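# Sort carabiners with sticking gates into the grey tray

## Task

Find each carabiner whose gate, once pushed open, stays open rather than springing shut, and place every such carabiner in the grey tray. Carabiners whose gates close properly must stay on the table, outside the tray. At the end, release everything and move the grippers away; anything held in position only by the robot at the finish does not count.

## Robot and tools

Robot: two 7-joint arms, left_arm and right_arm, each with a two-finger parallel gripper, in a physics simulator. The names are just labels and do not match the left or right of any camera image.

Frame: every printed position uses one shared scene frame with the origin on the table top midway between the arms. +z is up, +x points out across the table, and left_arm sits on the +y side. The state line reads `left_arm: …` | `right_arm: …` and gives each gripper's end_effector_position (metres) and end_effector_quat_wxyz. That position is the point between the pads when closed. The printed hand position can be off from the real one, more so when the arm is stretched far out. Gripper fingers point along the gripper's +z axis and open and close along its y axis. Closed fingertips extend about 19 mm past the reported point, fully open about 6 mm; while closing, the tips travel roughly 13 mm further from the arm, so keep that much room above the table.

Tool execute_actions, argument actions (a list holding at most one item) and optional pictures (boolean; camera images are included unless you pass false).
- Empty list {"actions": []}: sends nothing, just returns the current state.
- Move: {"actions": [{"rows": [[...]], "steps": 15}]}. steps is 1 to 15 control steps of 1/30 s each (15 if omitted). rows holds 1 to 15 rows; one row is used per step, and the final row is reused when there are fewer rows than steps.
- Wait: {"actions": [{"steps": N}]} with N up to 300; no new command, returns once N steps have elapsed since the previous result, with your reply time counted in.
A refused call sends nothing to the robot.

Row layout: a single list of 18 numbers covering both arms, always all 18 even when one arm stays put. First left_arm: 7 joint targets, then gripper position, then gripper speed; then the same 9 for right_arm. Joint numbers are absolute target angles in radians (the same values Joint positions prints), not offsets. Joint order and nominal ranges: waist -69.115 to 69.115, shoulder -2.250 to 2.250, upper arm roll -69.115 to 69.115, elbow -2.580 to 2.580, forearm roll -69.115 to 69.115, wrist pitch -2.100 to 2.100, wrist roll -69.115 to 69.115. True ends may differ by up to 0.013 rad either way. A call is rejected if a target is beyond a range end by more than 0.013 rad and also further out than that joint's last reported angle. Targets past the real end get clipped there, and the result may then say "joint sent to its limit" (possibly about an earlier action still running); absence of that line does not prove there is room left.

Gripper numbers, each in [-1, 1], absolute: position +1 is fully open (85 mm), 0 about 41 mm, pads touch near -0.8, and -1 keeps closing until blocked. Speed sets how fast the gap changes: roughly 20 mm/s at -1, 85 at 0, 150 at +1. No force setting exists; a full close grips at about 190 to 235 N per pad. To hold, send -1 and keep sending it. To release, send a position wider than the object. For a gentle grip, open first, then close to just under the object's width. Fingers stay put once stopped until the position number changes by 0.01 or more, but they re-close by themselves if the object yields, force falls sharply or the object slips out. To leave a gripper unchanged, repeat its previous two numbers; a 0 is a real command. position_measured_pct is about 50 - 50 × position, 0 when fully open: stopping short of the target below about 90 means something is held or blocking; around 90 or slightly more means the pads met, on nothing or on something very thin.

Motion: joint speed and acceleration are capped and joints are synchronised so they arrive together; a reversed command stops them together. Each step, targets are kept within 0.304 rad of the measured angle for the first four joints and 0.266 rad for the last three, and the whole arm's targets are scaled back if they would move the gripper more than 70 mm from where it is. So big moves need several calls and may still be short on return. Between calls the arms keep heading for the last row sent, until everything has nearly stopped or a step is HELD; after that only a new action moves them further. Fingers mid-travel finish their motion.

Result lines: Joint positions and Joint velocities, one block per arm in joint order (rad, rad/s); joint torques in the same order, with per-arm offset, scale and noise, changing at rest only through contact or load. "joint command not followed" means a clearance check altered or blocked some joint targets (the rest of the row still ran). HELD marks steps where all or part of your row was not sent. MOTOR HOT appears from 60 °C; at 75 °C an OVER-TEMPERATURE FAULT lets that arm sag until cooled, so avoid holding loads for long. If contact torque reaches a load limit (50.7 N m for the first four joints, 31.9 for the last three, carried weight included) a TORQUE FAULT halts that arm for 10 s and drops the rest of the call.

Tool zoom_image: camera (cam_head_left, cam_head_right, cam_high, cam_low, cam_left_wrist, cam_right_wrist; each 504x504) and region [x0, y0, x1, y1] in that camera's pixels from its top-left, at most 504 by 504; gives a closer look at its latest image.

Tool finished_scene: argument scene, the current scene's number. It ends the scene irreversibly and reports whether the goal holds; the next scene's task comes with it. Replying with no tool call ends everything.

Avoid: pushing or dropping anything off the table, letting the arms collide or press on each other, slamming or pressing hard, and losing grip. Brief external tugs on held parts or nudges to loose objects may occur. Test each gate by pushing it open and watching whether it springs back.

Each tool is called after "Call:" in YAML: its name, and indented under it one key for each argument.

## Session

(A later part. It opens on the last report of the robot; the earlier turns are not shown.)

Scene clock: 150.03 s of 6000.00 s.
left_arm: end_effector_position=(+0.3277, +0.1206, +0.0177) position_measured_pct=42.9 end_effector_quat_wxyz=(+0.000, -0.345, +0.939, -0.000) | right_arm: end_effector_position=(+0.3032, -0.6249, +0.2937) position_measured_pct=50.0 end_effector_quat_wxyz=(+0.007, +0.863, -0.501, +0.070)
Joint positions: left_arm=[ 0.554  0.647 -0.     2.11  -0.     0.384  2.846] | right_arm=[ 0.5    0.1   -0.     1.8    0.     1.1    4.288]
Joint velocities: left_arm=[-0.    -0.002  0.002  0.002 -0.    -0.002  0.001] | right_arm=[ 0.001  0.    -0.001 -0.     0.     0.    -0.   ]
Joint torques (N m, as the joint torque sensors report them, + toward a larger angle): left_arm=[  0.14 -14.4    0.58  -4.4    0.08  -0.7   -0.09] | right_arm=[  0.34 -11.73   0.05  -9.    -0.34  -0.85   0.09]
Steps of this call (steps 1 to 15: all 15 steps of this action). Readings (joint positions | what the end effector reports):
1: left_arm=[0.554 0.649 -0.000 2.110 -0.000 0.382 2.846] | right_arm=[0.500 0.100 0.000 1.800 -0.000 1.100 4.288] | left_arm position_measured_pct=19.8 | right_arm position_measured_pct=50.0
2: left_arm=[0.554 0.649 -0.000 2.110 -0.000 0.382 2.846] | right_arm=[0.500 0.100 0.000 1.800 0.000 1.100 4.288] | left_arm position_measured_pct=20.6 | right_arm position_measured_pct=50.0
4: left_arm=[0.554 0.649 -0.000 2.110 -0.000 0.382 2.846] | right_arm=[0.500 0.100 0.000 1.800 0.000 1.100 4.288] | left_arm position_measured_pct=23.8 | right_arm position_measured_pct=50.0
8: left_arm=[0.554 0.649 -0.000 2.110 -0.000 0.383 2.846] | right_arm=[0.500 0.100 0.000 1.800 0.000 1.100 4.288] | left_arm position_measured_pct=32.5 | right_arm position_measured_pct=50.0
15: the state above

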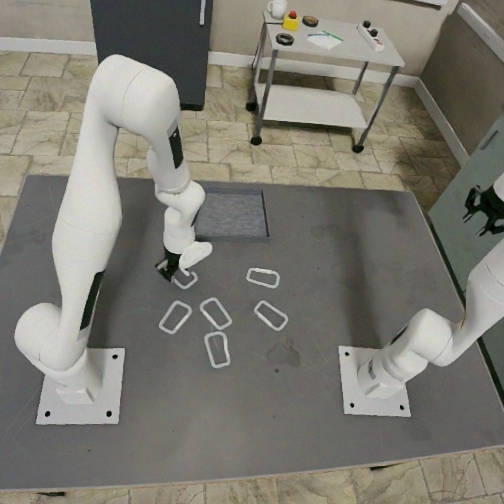

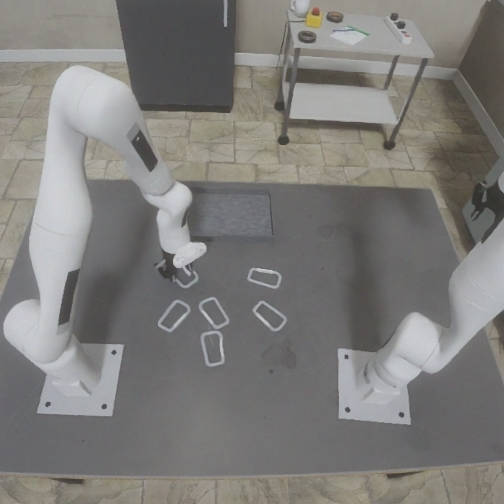

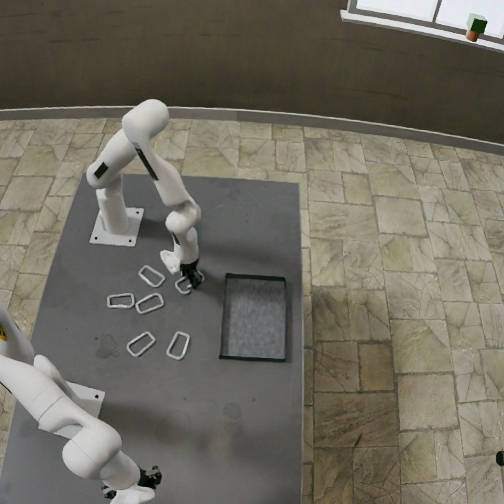

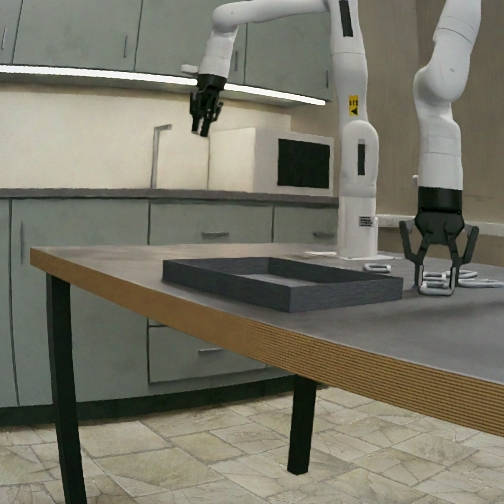

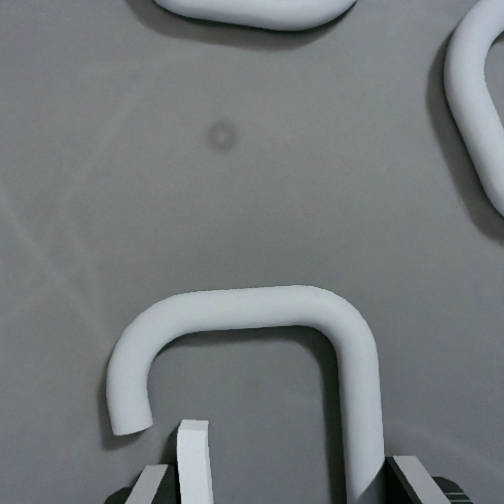

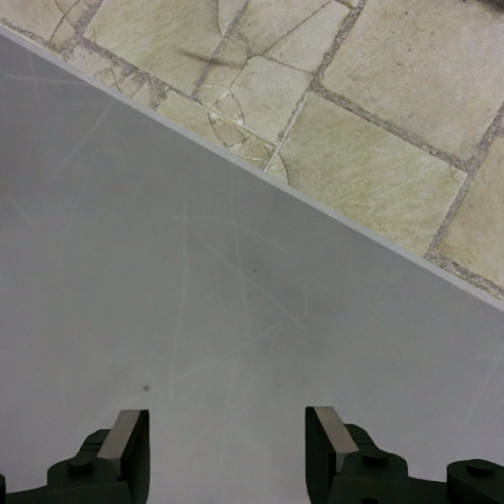

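A little more, then open.

Call:
execute_actions:
  actions:
    - {"rows":[[0.554,0.6475,0,2.1094,0,0.3847,2.846,0.03,-0.6,0.5,0.1,0,1.8,0,1.1,4.288,0,0.5]],"steps":9}

Call:
execute_actions:
  actions:
    - {"rows":[[0.554,0.6475,0,2.1094,0,0.3847,2.846,0.6,0,0.5,0.1,0,1.8,0,1.1,4.288,0,0.5]],"steps":15}

Scene clock: 152.33 s of 6000.00 s.
left_arm: end_effector_position=(+0.3278, +0.1204, +0.0184) position_measured_pct=48.0 end_effector_quat_wxyz=(+0.000, -0.345, +0.939, -0.000) | right_arm: end_effector_position=(+0.3032, -0.6249, +0.2937) position_measured_pct=50.0 end_effector_quat_wxyz=(+0.007, +0.863, -0.501, +0.070)
Joint positions: left_arm=[ 0.554  0.646 -0.     2.11  -0.     0.386  2.846] | right_arm=[0.5   0.1   0.    1.8   0.    1.1   4.288]
Joint velocities: left_arm=[-0.001 -0.    -0.002  0.002 -0.     0.001  0.   ] | right_arm=[-0. -0. -0.  0.  0.  0. -0.]
Joint torques (N m, as the joint torque sensors report them, + toward a larger angle): left_arm=[ -0.07 -14.92   0.21  -3.18  -0.01  -0.2   -0.03] | right_arm=[  0.27 -11.8    0.17  -8.8   -0.28  -0.88   0.1 ]
Steps of this call (steps 1 to 15: the robot went on to your last target; steps 16 to 60: nothing new was sent; steps 61 to 69: all 9 steps of this action). Readings (joint positions | what the end effector reports):
61: left_arm=[0.554 0.647 -0.000 2.110 -0.000 0.384 2.846] | right_arm=[0.500 0.100 0.000 1.800 0.000 1.100 4.288] | left_arm position_measured_pct=43.3 | right_arm position_measured_pct=50.0
62: left_arm=[0.554 0.646 -0.000 2.110 -0.000 0.384 2.846] | right_arm=[0.500 0.100 0.000 1.800 0.000 1.100 4.288] | left_arm position_measured_pct=43.7 | right_arm position_measured_pct=50.0
64: left_arm=[0.554 0.646 -0.000 2.110 -0.000 0.385 2.846] | right_arm=[0.500 0.100 0.000 1.800 0.000 1.100 4.288] | left_arm position_measured_pct=46.0 | right_arm position_measured_pct=50.0
68: left_arm=[0.554 0.646 -0.000 2.110 -0.000 0.386 2.846] | right_arm=[0.500 0.100 -0.000 1.800 -0.000 1.100 4.288] | left_arm position_measured_pct=48.0 | right_arm position_measured_pct=50.0
69: the state above

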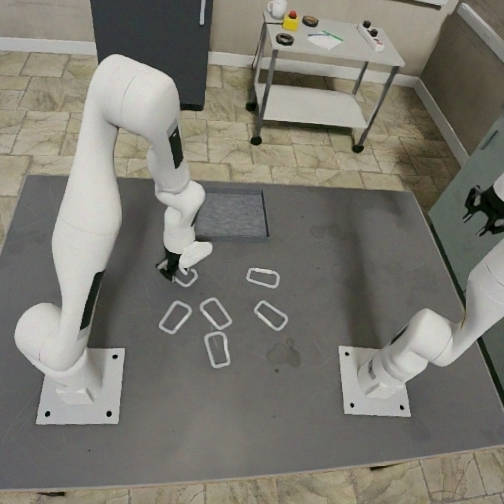

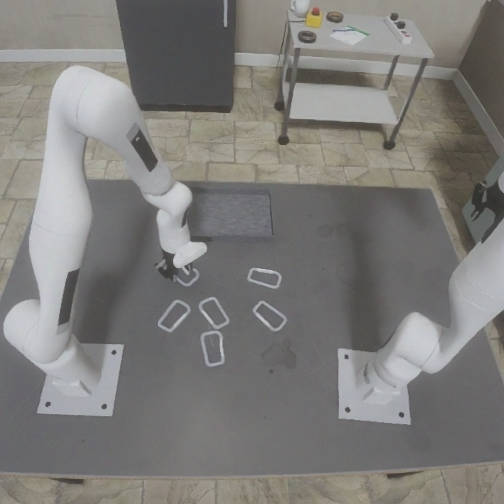

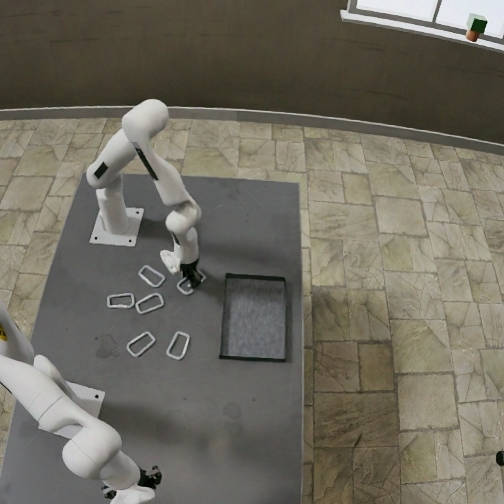

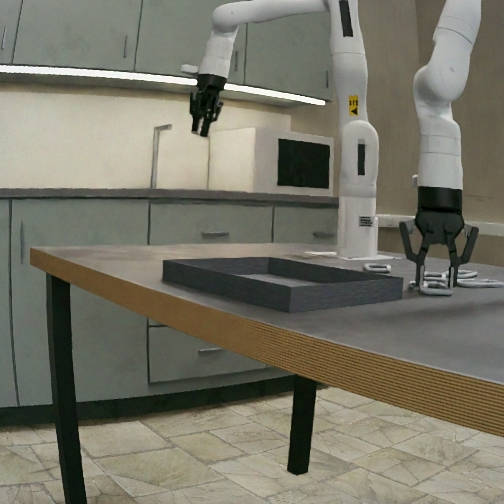

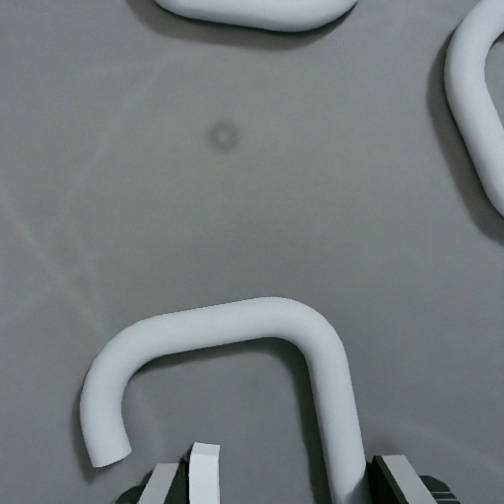

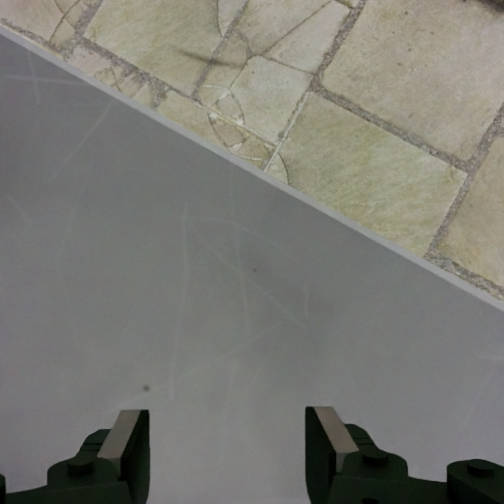

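Scene clock: 152.83 s of 6000.00 s.
left_arm: end_effector_position=(+0.3278, +0.1205, +0.0177) position_measured_pct=20.2 end_effector_quat_wxyz=(+0.000, -0.345, +0.939, -0.000) | right_arm: end_effector_position=(+0.3032, -0.6249, +0.2937) position_measured_pct=50.0 end_effector_quat_wxyz=(+0.007, +0.863, -0.501, +0.070)
Joint positions: left_arm=[0.554 0.647 0.    2.109 0.    0.385 2.846] | right_arm=[0.5   0.1   0.    1.8   0.    1.1   4.288]
Joint velocities: left_arm=[-0.001  0.     0.001 -0.001  0.     0.    -0.   ] | right_arm=[-0.001 -0.     0.    -0.    -0.001  0.    -0.   ]
Joint torques (N m, as the joint torque sensors report them, + toward a larger angle): left_arm=[ -0.15 -16.74   0.26  -3.4   -0.04  -0.02   0.06] | right_arm=[  0.33 -11.66   0.28  -8.88  -0.25  -0.9    0.03]
Steps of this call (steps 1 to 15: all 15 steps of this action). Readings (joint positions | what the end effector reports):
1: left_arm=[0.554 0.646 0.000 2.110 -0.000 0.385 2.846] | right_arm=[0.500 0.100 0.000 1.800 0.000 1.100 4.288] | left_arm position_measured_pct=48.0 | right_arm position_measured_pct=50.0
2: left_arm=[0.554 0.646 0.000 2.109 -0.000 0.385 2.846] | right_arm=[0.500 0.100 0.000 1.800 0.000 1.100 4.288] | left_arm position_measured_pct=47.6 | right_arm position_measured_pct=50.0
4: left_arm=[0.554 0.647 0.000 2.109 0.000 0.385 2.846] | right_arm=[0.500 0.100 0.000 1.800 0.000 1.100 4.288] | left_arm position_measured_pct=43.3 | right_arm position_measured_pct=50.0
8: left_arm=[0.554 0.647 -0.000 2.109 -0.000 0.385 2.846] | right_arm=[0.500 0.100 0.000 1.800 0.000 1.100 4.288] | left_arm position_measured_pct=31.7 | right_arm position_measured_pct=50.0
15: the state above

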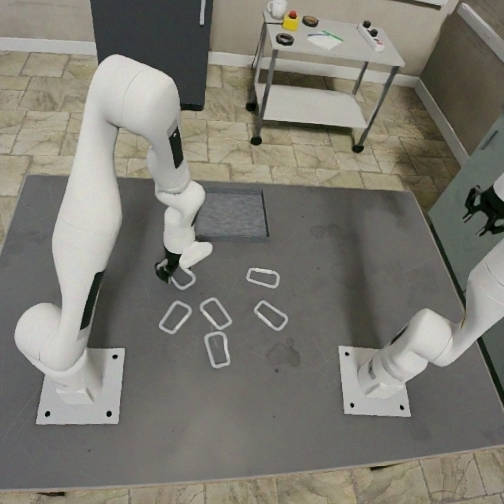

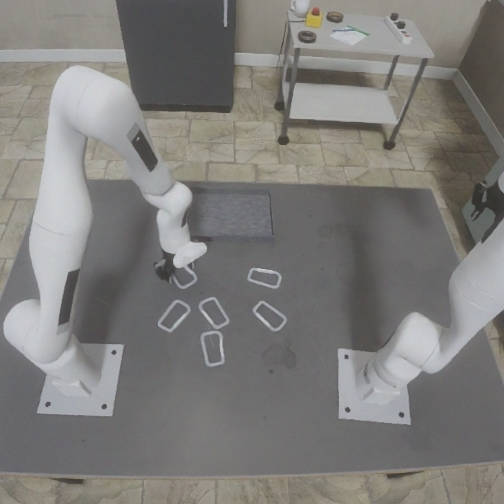

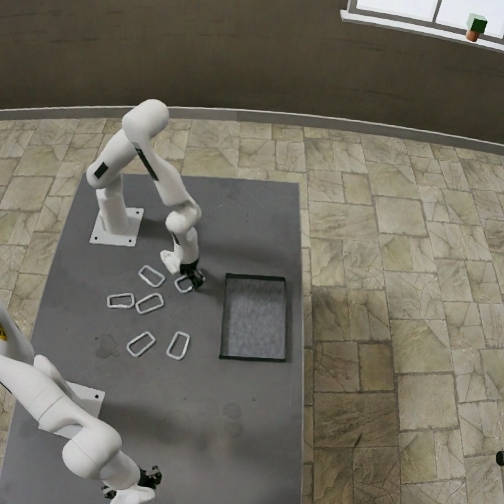

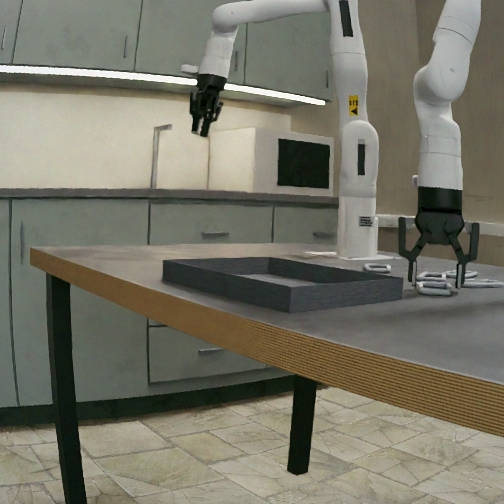

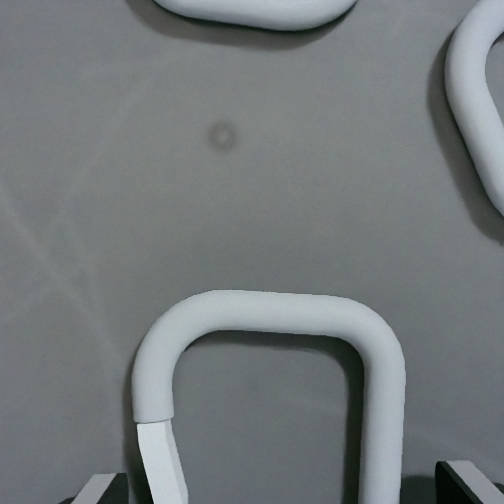

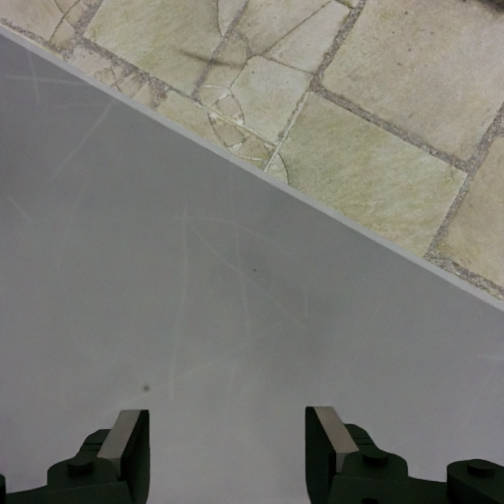

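Call:
execute_actions:
  actions:
    - {"rows":[[0.554,0.5429,0,2.0853,0,0.5134,2.95,1,0,0.5,0.1,0,1.8,0,1.1,4.288,0,0.5]],"steps":7}
  pictures: false

Call:
execute_actions:
  actions:
    - {"rows":[[0.685,0.63,0,1.881,0,0.624,3.24,1,0,0.5,0.1,0,1.8,0,1.1,4.288,0,0.5]],"steps":8}
  pictures: false

Call:
execute_actions:
  actions:
    - {"rows":[[0.817,0.725,0,1.676,0,0.734,3.53,1,0,0.5,0.1,0,1.8,0,1.1,4.288,0,0.5]],"steps":7}
  pictures: false

Call:
execute_actions:
  actions:
    - {"rows":[[0.948,0.8255,0,1.4719,0,0.8442,3.815,1,0,0.5,0.1,0,1.8,0,1.1,4.288,0,0.5]],"steps":15}
  pictures: false

Call:
execute_actions:
  actions:
    - {"steps":10}

Scene clock: 159.40 s of 6000.00 s.
left_arm: end_effector_position=(+0.3286, +0.1199, +0.0540) position_measured_pct=6.7 end_effector_quat_wxyz=(+0.001, -0.386, +0.923, -0.001) | right_arm: end_effector_position=(+0.3032, -0.6249, +0.2937) position_measured_pct=50.0 end_effector_quat_wxyz=(+0.007, +0.863, -0.501, +0.070)
Joint positions: left_arm=[0.554 0.558 0.    2.088 0.    0.493 2.934] | right_arm=[0.5   0.1   0.    1.8   0.    1.1   4.288]
Joint velocities: left_arm=[ 0.001 -0.298  0.    -0.091 -0.001  0.462  0.382] | right_arm=[ 0.    -0.     0.     0.     0.002  0.     0.   ]
Joint torques (N m, as the joint torque sensors report them, + toward a larger angle): left_arm=[ -0.22 -12.32   0.55  -3.81   0.26   0.09  -0.27] | right_arm=[  0.49 -11.7    0.16  -8.79  -0.27  -0.78   0.1 ]
Steps of this call (steps 1 to 15: the robot went on to your last target; steps 16 to 90: nothing new was sent; then 3.33 s passed at rest; steps 91 to 97: all 7 steps of this action). Readings (joint positions | what the end effector reports):
91: left_arm=[0.554 0.646 -0.000 2.109 -0.000 0.386 2.847] | right_arm=[0.500 0.100 0.000 1.800 0.000 1.100 4.288] | left_arm position_measured_pct=19.8 | right_arm position_measured_pct=50.0
92: left_arm=[0.554 0.640 -0.000 2.108 -0.000 0.392 2.852] | right_arm=[0.500 0.100 0.000 1.800 0.000 1.100 4.288] | left_arm position_measured_pct=19.4 | right_arm position_measured_pct=50.0
94: left_arm=[0.554 0.610 -0.000 2.102 -0.000 0.425 2.878] | right_arm=[0.500 0.100 0.000 1.800 0.000 1.100 4.288] | left_arm position_measured_pct=15.1 | right_arm position_measured_pct=50.0
97: the state above

Scene clock: 159.67 s of 6000.00 s.
left_arm: end_effector_position=(+0.3418, +0.0647, +0.0627) position_measured_pct=0.0 end_effector_quat_wxyz=(+0.001, -0.448, +0.894, -0.003) | right_arm: end_effector_position=(+0.3032, -0.6249, +0.2937) position_measured_pct=50.0 end_effector_quat_wxyz=(+0.007, +0.863, -0.501, +0.070)
Joint positions: left_arm=[ 0.649  0.599 -0.     1.937  0.     0.6    3.165] | right_arm=[0.5   0.1   0.    1.8   0.    1.1   4.288]
Joint velocities: left_arm=[ 0.43   0.415  0.036 -0.735  0.01   0.285  0.982] | right_arm=[-0.002 -0.    -0.     0.     0.     0.001  0.   ]
Joint torques (N m, as the joint torque sensors report them, + toward a larger angle): left_arm=[ -1.25 -16.49  -0.69  -3.13  -0.16   0.46   0.32] | right_arm=[  0.51 -11.63   0.15  -8.85  -0.35  -0.77   0.13]
Steps of this call (steps 1 to 8: all 8 steps of this action). Readings (joint positions | what the end effector reports):
1: left_arm=[0.555 0.550 -0.000 2.085 -0.000 0.507 2.946] | right_arm=[0.500 0.100 0.000 1.800 0.000 1.100 4.288] | left_arm position_measured_pct=4.0 | right_arm position_measured_pct=50.0
2: left_arm=[0.559 0.548 -0.001 2.078 -0.000 0.523 2.962] | right_arm=[0.500 0.100 0.000 1.800 0.000 1.100 4.288] | left_arm position_measured_pct=2.0 | right_arm position_measured_pct=50.0
4: left_arm=[0.579 0.554 -0.001 2.048 -0.000 0.552 3.013] | right_arm=[0.500 0.100 0.000 1.800 0.000 1.100 4.288] | left_arm position_measured_pct=0.4 | right_arm position_measured_pct=50.0
8: the state above

Scene clock: 159.90 s of 6000.00 s.
left_arm: end_effector_position=(+0.3454, -0.0129, +0.0580) position_measured_pct=0.0 end_effector_quat_wxyz=(+0.001, -0.506, +0.863, -0.004) | right_arm: end_effector_position=(+0.3032, -0.6249, +0.2937) position_measured_pct=50.0 end_effector_quat_wxyz=(+0.007, +0.863, -0.501, +0.070)
Joint positions: left_arm=[0.773 0.693 0.    1.743 0.    0.697 3.421] | right_arm=[0.5   0.1   0.    1.8   0.    1.1   4.288]
Joint velocities: left_arm=[ 0.475  0.349 -0.007 -0.757 -0.003  0.418  1.205] | right_arm=[-0.001 -0.     0.    -0.    -0.001  0.    -0.   ]
Joint torques (N m, as the joint torque sensors report them, + toward a larger angle): left_arm=[  0.29 -19.31   0.53  -5.39  -0.17  -0.16  -0.34] | right_arm=[  0.52 -11.64   0.14  -8.94  -0.34  -0.8    0.07]
Steps of this call (steps 1 to 7: all 7 steps of this action). Readings (joint positions | what the end effector reports):
1: left_arm=[0.663 0.612 0.000 1.914 0.000 0.610 3.195] | right_arm=[0.500 0.100 0.000 1.800 0.000 1.100 4.288] | left_arm position_measured_pct=0.0 | right_arm position_measured_pct=50.0
2: left_arm=[0.682 0.626 -0.001 1.887 -0.000 0.622 3.226] | right_arm=[0.500 0.100 0.000 1.800 0.000 1.100 4.288] | left_arm position_measured_pct=0.0 | right_arm position_measured_pct=50.0
4: left_arm=[0.722 0.656 -0.001 1.824 -0.000 0.652 3.300] | right_arm=[0.500 0.100 0.000 1.800 0.000 1.100 4.288] | left_arm position_measured_pct=0.0 | right_arm position_measured_pct=50.0
7: the state above

Scene clock: 160.40 s of 6000.00 s.
left_arm: end_effector_position=(+0.3190, -0.1189, +0.0513) position_measured_pct=0.0 end_effector_quat_wxyz=(-0.000, -0.598, +0.802, -0.001) | right_arm: end_effector_position=(+0.3032, -0.6249, +0.2937) position_measured_pct=50.0 end_effector_quat_wxyz=(+0.007, +0.863, -0.501, +0.070)
Joint positions: left_arm=[0.946 0.823 0.    1.472 0.    0.844 3.815] | right_arm=[0.5   0.1   0.    1.8   0.    1.1   4.288]
Joint velocities: left_arm=[ 0.02   0.022 -0.012 -0.004 -0.002  0.004  0.002] | right_arm=[-0.001 -0.    -0.     0.    -0.001  0.001 -0.   ]
Joint torques (N m, as the joint torque sensors report them, + toward a larger angle): left_arm=[  0.06 -22.67   0.39  -6.48   0.16  -0.02  -0.1 ] | right_arm=[  0.46 -11.74   0.03  -8.87  -0.24  -0.81   0.01]
Steps of this call (steps 1 to 15: all 15 steps of this action). Readings (joint positions | what the end effector reports):
1: left_arm=[0.789 0.705 0.000 1.718 0.000 0.711 3.459] | right_arm=[0.500 0.100 0.000 1.800 0.000 1.100 4.288] | left_arm position_measured_pct=0.0 | right_arm position_measured_pct=50.0
2: left_arm=[0.808 0.719 -0.001 1.690 -0.000 0.726 3.492] | right_arm=[0.500 0.100 0.000 1.800 0.000 1.100 4.288] | left_arm position_measured_pct=0.0 | right_arm position_measured_pct=50.0
4: left_arm=[0.849 0.751 -0.001 1.626 -0.000 0.761 3.563] | right_arm=[0.500 0.100 0.000 1.800 0.000 1.100 4.288] | left_arm position_measured_pct=0.0 | right_arm position_measured_pct=50.0
8: left_arm=[0.914 0.799 0.000 1.523 0.000 0.816 3.725] | right_arm=[0.500 0.100 -0.000 1.800 -0.000 1.100 4.288] | left_arm position_measured_pct=0.0 | right_arm position_measured_pct=50.0
15: the state above

Scene clock: 160.73 s of 6000.00 s.
left_arm: end_effector_position=(+0.3179, -0.1192, +0.0501) position_measured_pct=0.0 end_effector_quat_wxyz=(-0.000, -0.597, +0.802, -0.000) | right_arm: end_effector_position=(+0.3032, -0.6249, +0.2937) position_measured_pct=50.0 end_effector_quat_wxyz=(+0.007, +0.863, -0.501, +0.070)
Joint positions: left_arm=[0.948 0.825 0.    1.472 0.    0.844 3.815] | right_arm=[0.5   0.1   0.    1.8   0.    1.1   4.288]
Joint velocities: left_arm=[ 0.001  0.001 -0.001  0.003  0.    -0.001 -0.001] | right_arm=[-0.001 -0.    -0.     0.    -0.001  0.    -0.   ]
Joint torques (N m, as the joint torque sensors report them, + toward a larger angle): left_arm=[  0.11 -22.94   0.64  -6.73   0.02  -0.26  -0.22] | right_arm=[  0.44 -11.68   0.14  -8.79  -0.32  -0.9    0.08]
Steps of this call (steps 1 to 10: the robot went on to your last target). Readings (joint positions | what the end effector reports):
1: left_arm=[0.946 0.824 0.000 1.472 -0.000 0.844 3.815] | right_arm=[0.500 0.100 0.000 1.800 0.000 1.100 4.288] | left_arm position_measured_pct=0.0 | right_arm position_measured_pct=50.0
2: left_arm=[0.947 0.824 0.000 1.472 -0.000 0.844 3.815] | right_arm=[0.500 0.100 0.000 1.800 -0.000 1.100 4.288] | left_arm position_measured_pct=0.0 | right_arm position_measured_pct=50.0
4: left_arm=[0.947 0.825 0.000 1.472 0.000 0.844 3.815] | right_arm=[0.500 0.100 0.000 1.800 0.000 1.100 4.288] | left_arm position_measured_pct=0.0 | right_arm position_measured_pct=50.0
8: left_arm=[0.948 0.825 0.000 1.472 0.000 0.844 3.815] | right_arm=[0.500 0.100 0.000 1.800 0.000 1.100 4.288] | left_arm position_measured_pct=0.0 | right_arm position_measured_pct=50.0
10: the state above

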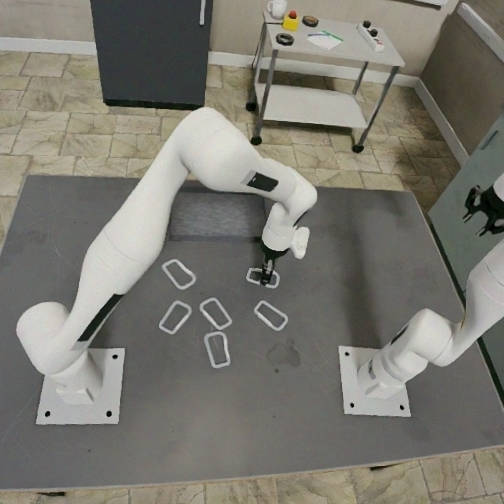

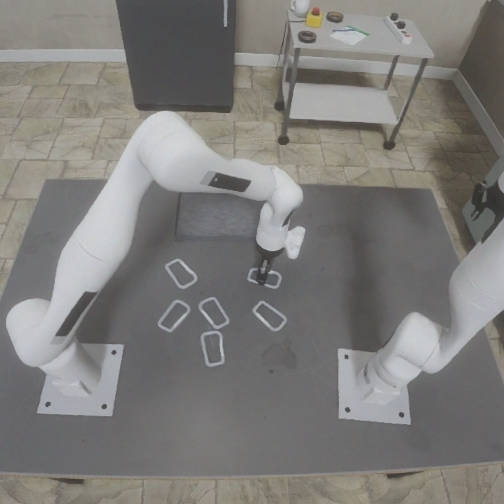

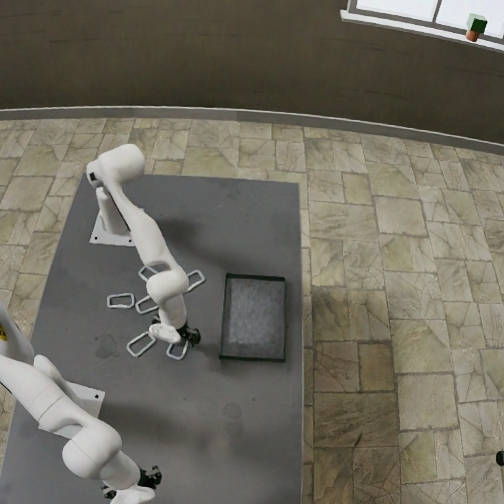

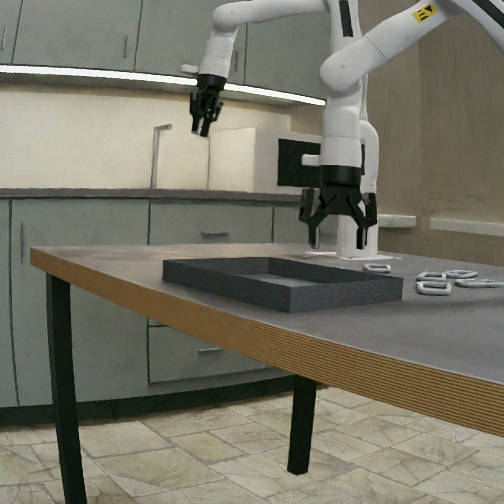

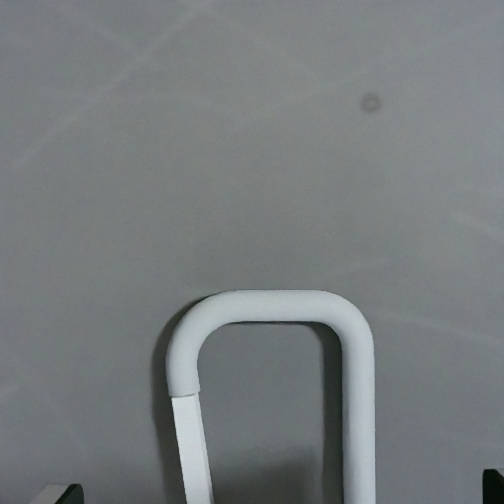

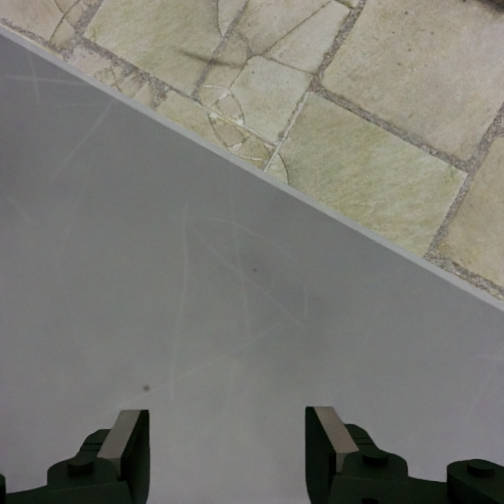

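Call:
execute_actions:
  actions:
    - {"rows":[[0.948,0.8773,0,1.4864,0,0.7779,3.815,0.5,0,0.5,0.1,0,1.8,0,1.1,4.288,0,0.5]],"steps":13}
  pictures: false

Call:
execute_actions:
  actions:
    - {"rows":[[0.948,0.8773,0,1.4864,0,0.7779,3.815,0.02,-0.3,0.5,0.1,0,1.8,0,1.1,4.288,0,0.5]],"steps":15}

Call:
execute_actions:
  actions:
    - {"rows":[[0.948,0.8773,0,1.4864,0,0.7779,3.815,0.6,0,0.5,0.1,0,1.8,0,1.1,4.288,0,0.5]],"steps":14}

Scene clock: 164.53 s of 6000.00 s.
left_arm: end_effector_position=(+0.3179, -0.1192, +0.0187) position_measured_pct=24.6 end_effector_quat_wxyz=(-0.000, -0.597, +0.802, -0.000) | right_arm: end_effector_position=(+0.3032, -0.6249, +0.2937) position_measured_pct=50.0 end_effector_quat_wxyz=(+0.007, +0.863, -0.501, +0.070)
Joint positions: left_arm=[0.948 0.877 0.    1.486 0.    0.778 3.815] | right_arm=[0.5   0.1   0.    1.8   0.    1.1   4.288]
Joint velocities: left_arm=[ 0.     0.004  0.001  0.     0.    -0.001 -0.001] | right_arm=[ 0.002  0.    -0.    -0.    -0.001 -0.     0.   ]
Joint torques (N m, as the joint torque sensors report them, + toward a larger angle): left_arm=[  0.27 -22.95   0.5   -6.43  -0.1   -0.11  -0.12] | right_arm=[  0.24 -11.71   0.21  -8.9   -0.3   -0.73   0.12]
Steps of this call (steps 1 to 15: the robot went on to your last target; steps 16 to 90: nothing new was sent; then 0.37 s passed at rest; steps 91 to 103: all 13 steps of this action). Readings (joint positions | what the end effector reports):
91: left_arm=[0.948 0.827 0.000 1.472 -0.000 0.843 3.815] | right_arm=[0.500 0.100 0.000 1.800 0.000 1.100 4.288] | left_arm position_measured_pct=0.0 | right_arm position_measured_pct=50.0
92: left_arm=[0.948 0.832 0.000 1.473 0.000 0.836 3.815] | right_arm=[0.500 0.100 0.000 1.800 0.000 1.100 4.288] | left_arm position_measured_pct=0.8 | right_arm position_measured_pct=50.0
94: left_arm=[0.948 0.858 0.000 1.479 0.000 0.805 3.815] | right_arm=[0.500 0.100 0.000 1.800 0.000 1.100 4.288] | left_arm position_measured_pct=4.8 | right_arm position_measured_pct=50.0
98: left_arm=[0.948 0.876 -0.000 1.487 -0.000 0.779 3.815] | right_arm=[0.500 0.100 0.000 1.800 0.000 1.100 4.288] | left_arm position_measured_pct=16.3 | right_arm position_measured_pct=50.0
103: the state above

Scene clock: 165.03 s of 6000.00 s.
left_arm: end_effector_position=(+0.3177, -0.1203, +0.0202) position_measured_pct=48.0 end_effector_quat_wxyz=(-0.000, -0.597, +0.803, -0.001) | right_arm: end_effector_position=(+0.3032, -0.6249, +0.2937) position_measured_pct=50.0 end_effector_quat_wxyz=(+0.007, +0.863, -0.501, +0.070)
Joint positions: left_arm=[0.949 0.874 0.001 1.486 0.    0.779 3.815] | right_arm=[ 0.5    0.1   -0.     1.8    0.     1.1    4.288]
Joint velocities: left_arm=[ 0.001 -0.001 -0.001 -0.     0.001 -0.     0.   ] | right_arm=[ 0.002  0.    -0.001  0.    -0.001 -0.     0.   ]
Joint torques (N m, as the joint torque sensors report them, + toward a larger angle): left_arm=[ -0.26 -20.81   0.05  -5.97  -0.12  -0.5   -0.14] | right_arm=[  0.25 -11.65   0.09  -8.79  -0.35  -0.81   0.06]
Steps of this call (steps 1 to 15: all 15 steps of this action). Readings (joint positions | what the end effector reports):
1: left_arm=[0.948 0.877 0.000 1.486 0.000 0.778 3.815] | right_arm=[0.500 0.100 0.000 1.800 0.000 1.100 4.288] | left_arm position_measured_pct=25.0 | right_arm position_measured_pct=50.0
2: left_arm=[0.948 0.877 0.000 1.486 0.000 0.778 3.815] | right_arm=[0.500 0.100 0.000 1.800 0.000 1.100 4.288] | left_arm position_measured_pct=25.4 | right_arm position_measured_pct=50.0
4: left_arm=[0.948 0.877 -0.000 1.486 0.000 0.778 3.815] | right_arm=[0.500 0.100 0.000 1.800 0.000 1.100 4.288] | left_arm position_measured_pct=28.6 | right_arm position_measured_pct=50.0
8: left_arm=[0.948 0.877 0.000 1.486 0.000 0.778 3.815] | right_arm=[0.500 0.100 0.000 1.800 0.000 1.100 4.288] | left_arm position_measured_pct=37.3 | right_arm position_measured_pct=50.0
15: the state above

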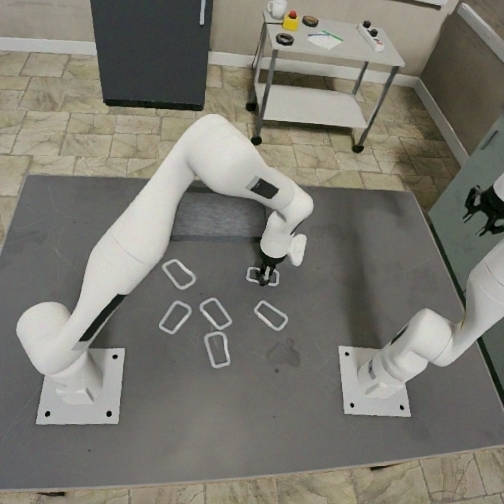

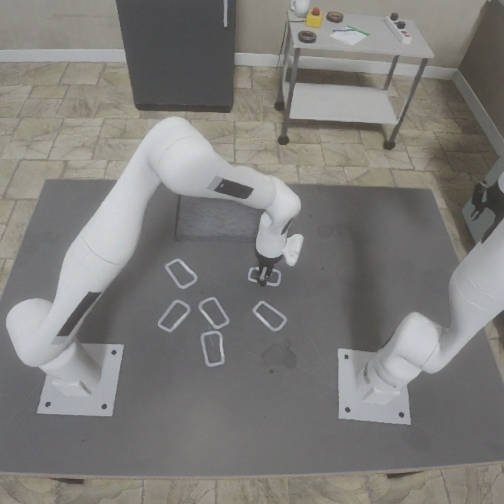

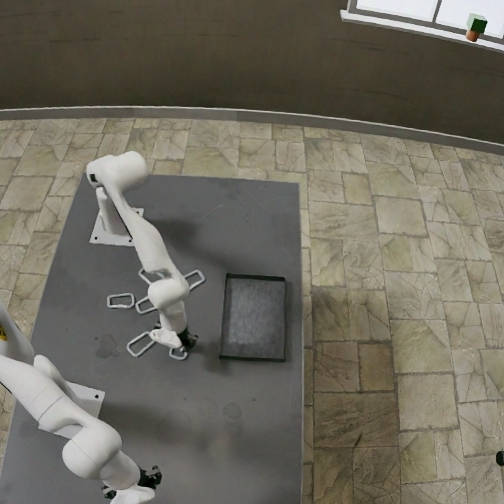

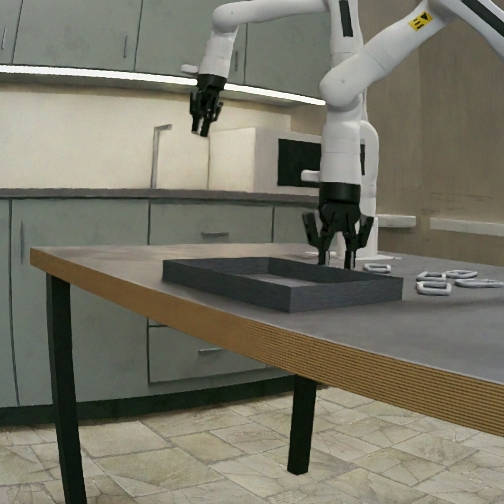

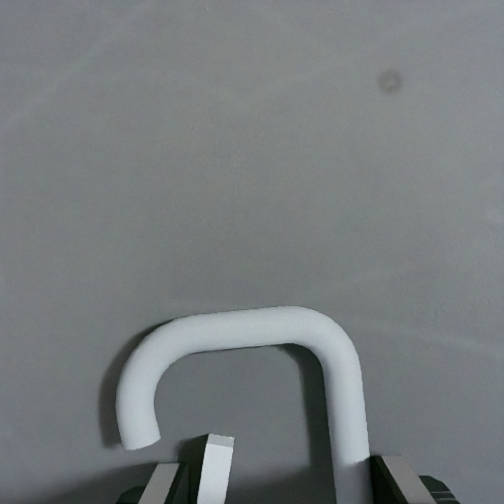

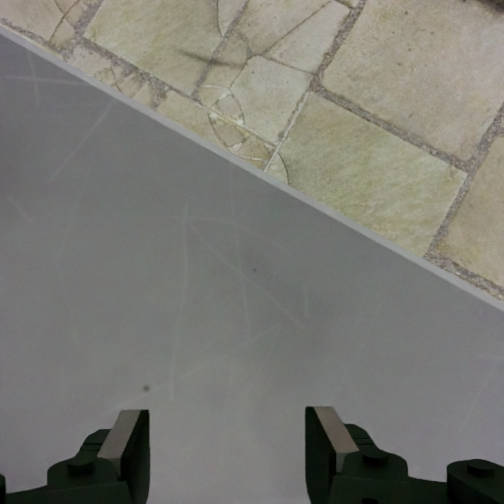

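Scene clock: 165.50 s of 6000.00 s.
left_arm: end_effector_position=(+0.3178, -0.1192, +0.0186) position_measured_pct=20.6 end_effector_quat_wxyz=(-0.000, -0.597, +0.802, -0.000) | right_arm: end_effector_position=(+0.3032, -0.6249, +0.2937) position_measured_pct=50.0 end_effector_quat_wxyz=(+0.007, +0.863, -0.501, +0.070)
Joint positions: left_arm=[0.948 0.877 0.    1.486 0.    0.778 3.815] | right_arm=[0.5   0.1   0.    1.8   0.    1.1   4.288]
Joint velocities: left_arm=[-0.     0.001  0.001 -0.002  0.001 -0.    -0.   ] | right_arm=[ 0.     0.    -0.001 -0.     0.001 -0.001  0.   ]
Joint torques (N m, as the joint torque sensors report them, + toward a larger angle): left_arm=[  0.09 -22.62   0.28  -6.12  -0.06   0.25  -0.3 ] | right_arm=[  0.38 -11.64   0.09  -8.93  -0.36  -0.72   0.07]
Steps of this call (steps 1 to 14: all 14 steps of this action). Readings (joint positions | what the end effector reports):
1: left_arm=[0.949 0.874 0.001 1.486 0.000 0.778 3.815] | right_arm=[0.500 0.100 0.000 1.800 0.000 1.100 4.288] | left_arm position_measured_pct=48.4 | right_arm position_measured_pct=50.0
2: left_arm=[0.948 0.875 0.001 1.486 0.000 0.778 3.815] | right_arm=[0.500 0.100 0.000 1.800 -0.000 1.100 4.288] | left_arm position_measured_pct=47.6 | right_arm position_measured_pct=50.0
4: left_arm=[0.948 0.876 0.000 1.486 0.000 0.778 3.815] | right_arm=[0.500 0.100 0.000 1.800 -0.000 1.100 4.288] | left_arm position_measured_pct=43.7 | right_arm position_measured_pct=50.0
8: left_arm=[0.948 0.877 -0.000 1.486 -0.000 0.778 3.815] | right_arm=[0.500 0.100 0.000 1.800 0.000 1.100 4.288] | left_arm position_measured_pct=32.1 | right_arm position_measured_pct=50.0
14: the state above

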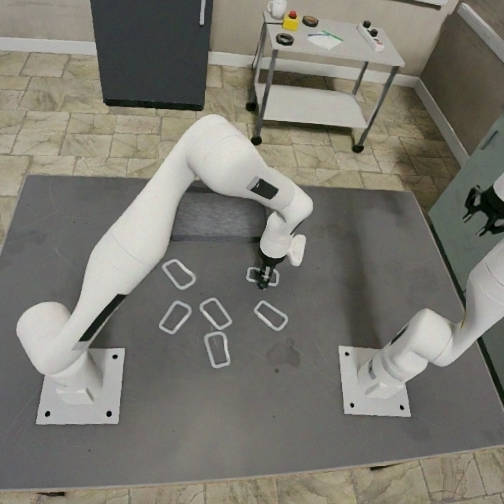

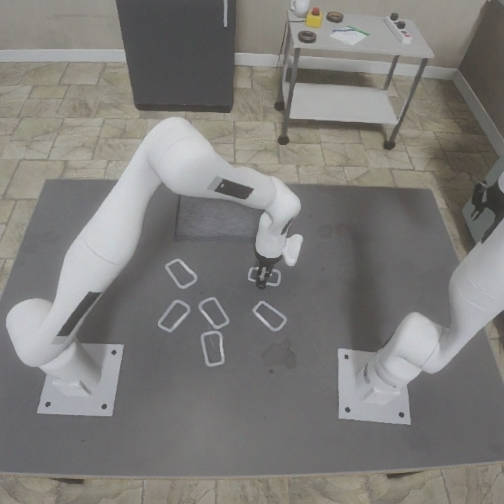

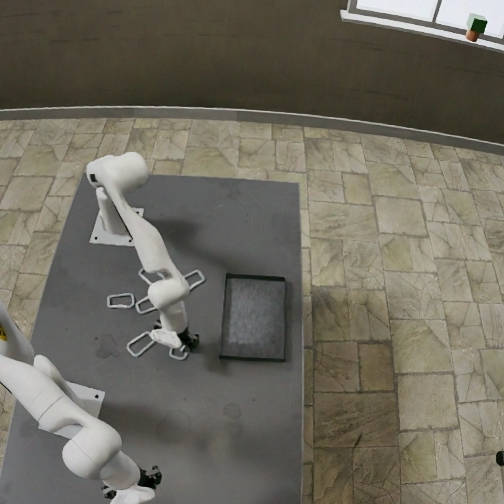

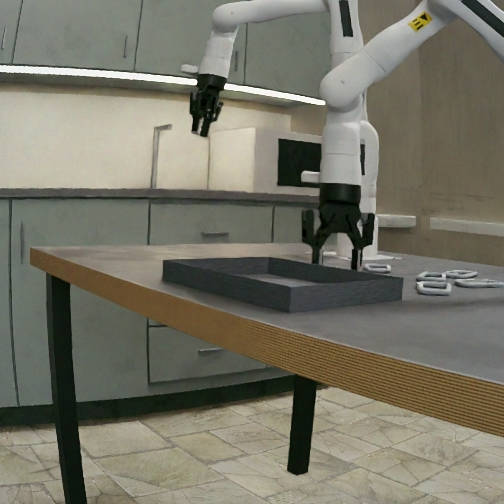

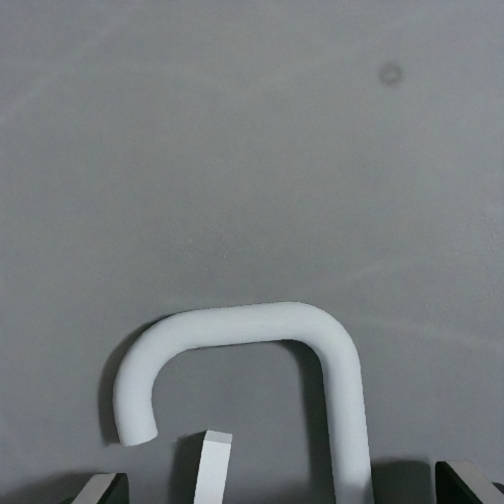

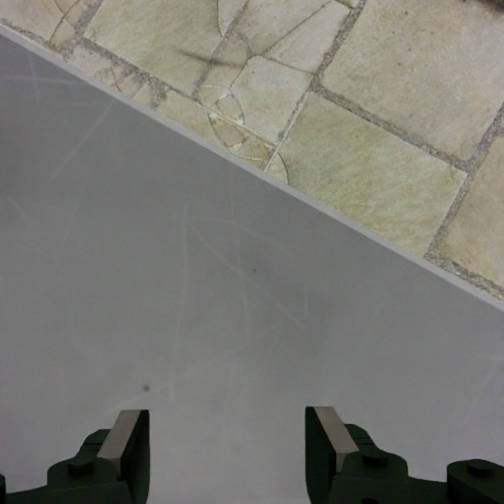

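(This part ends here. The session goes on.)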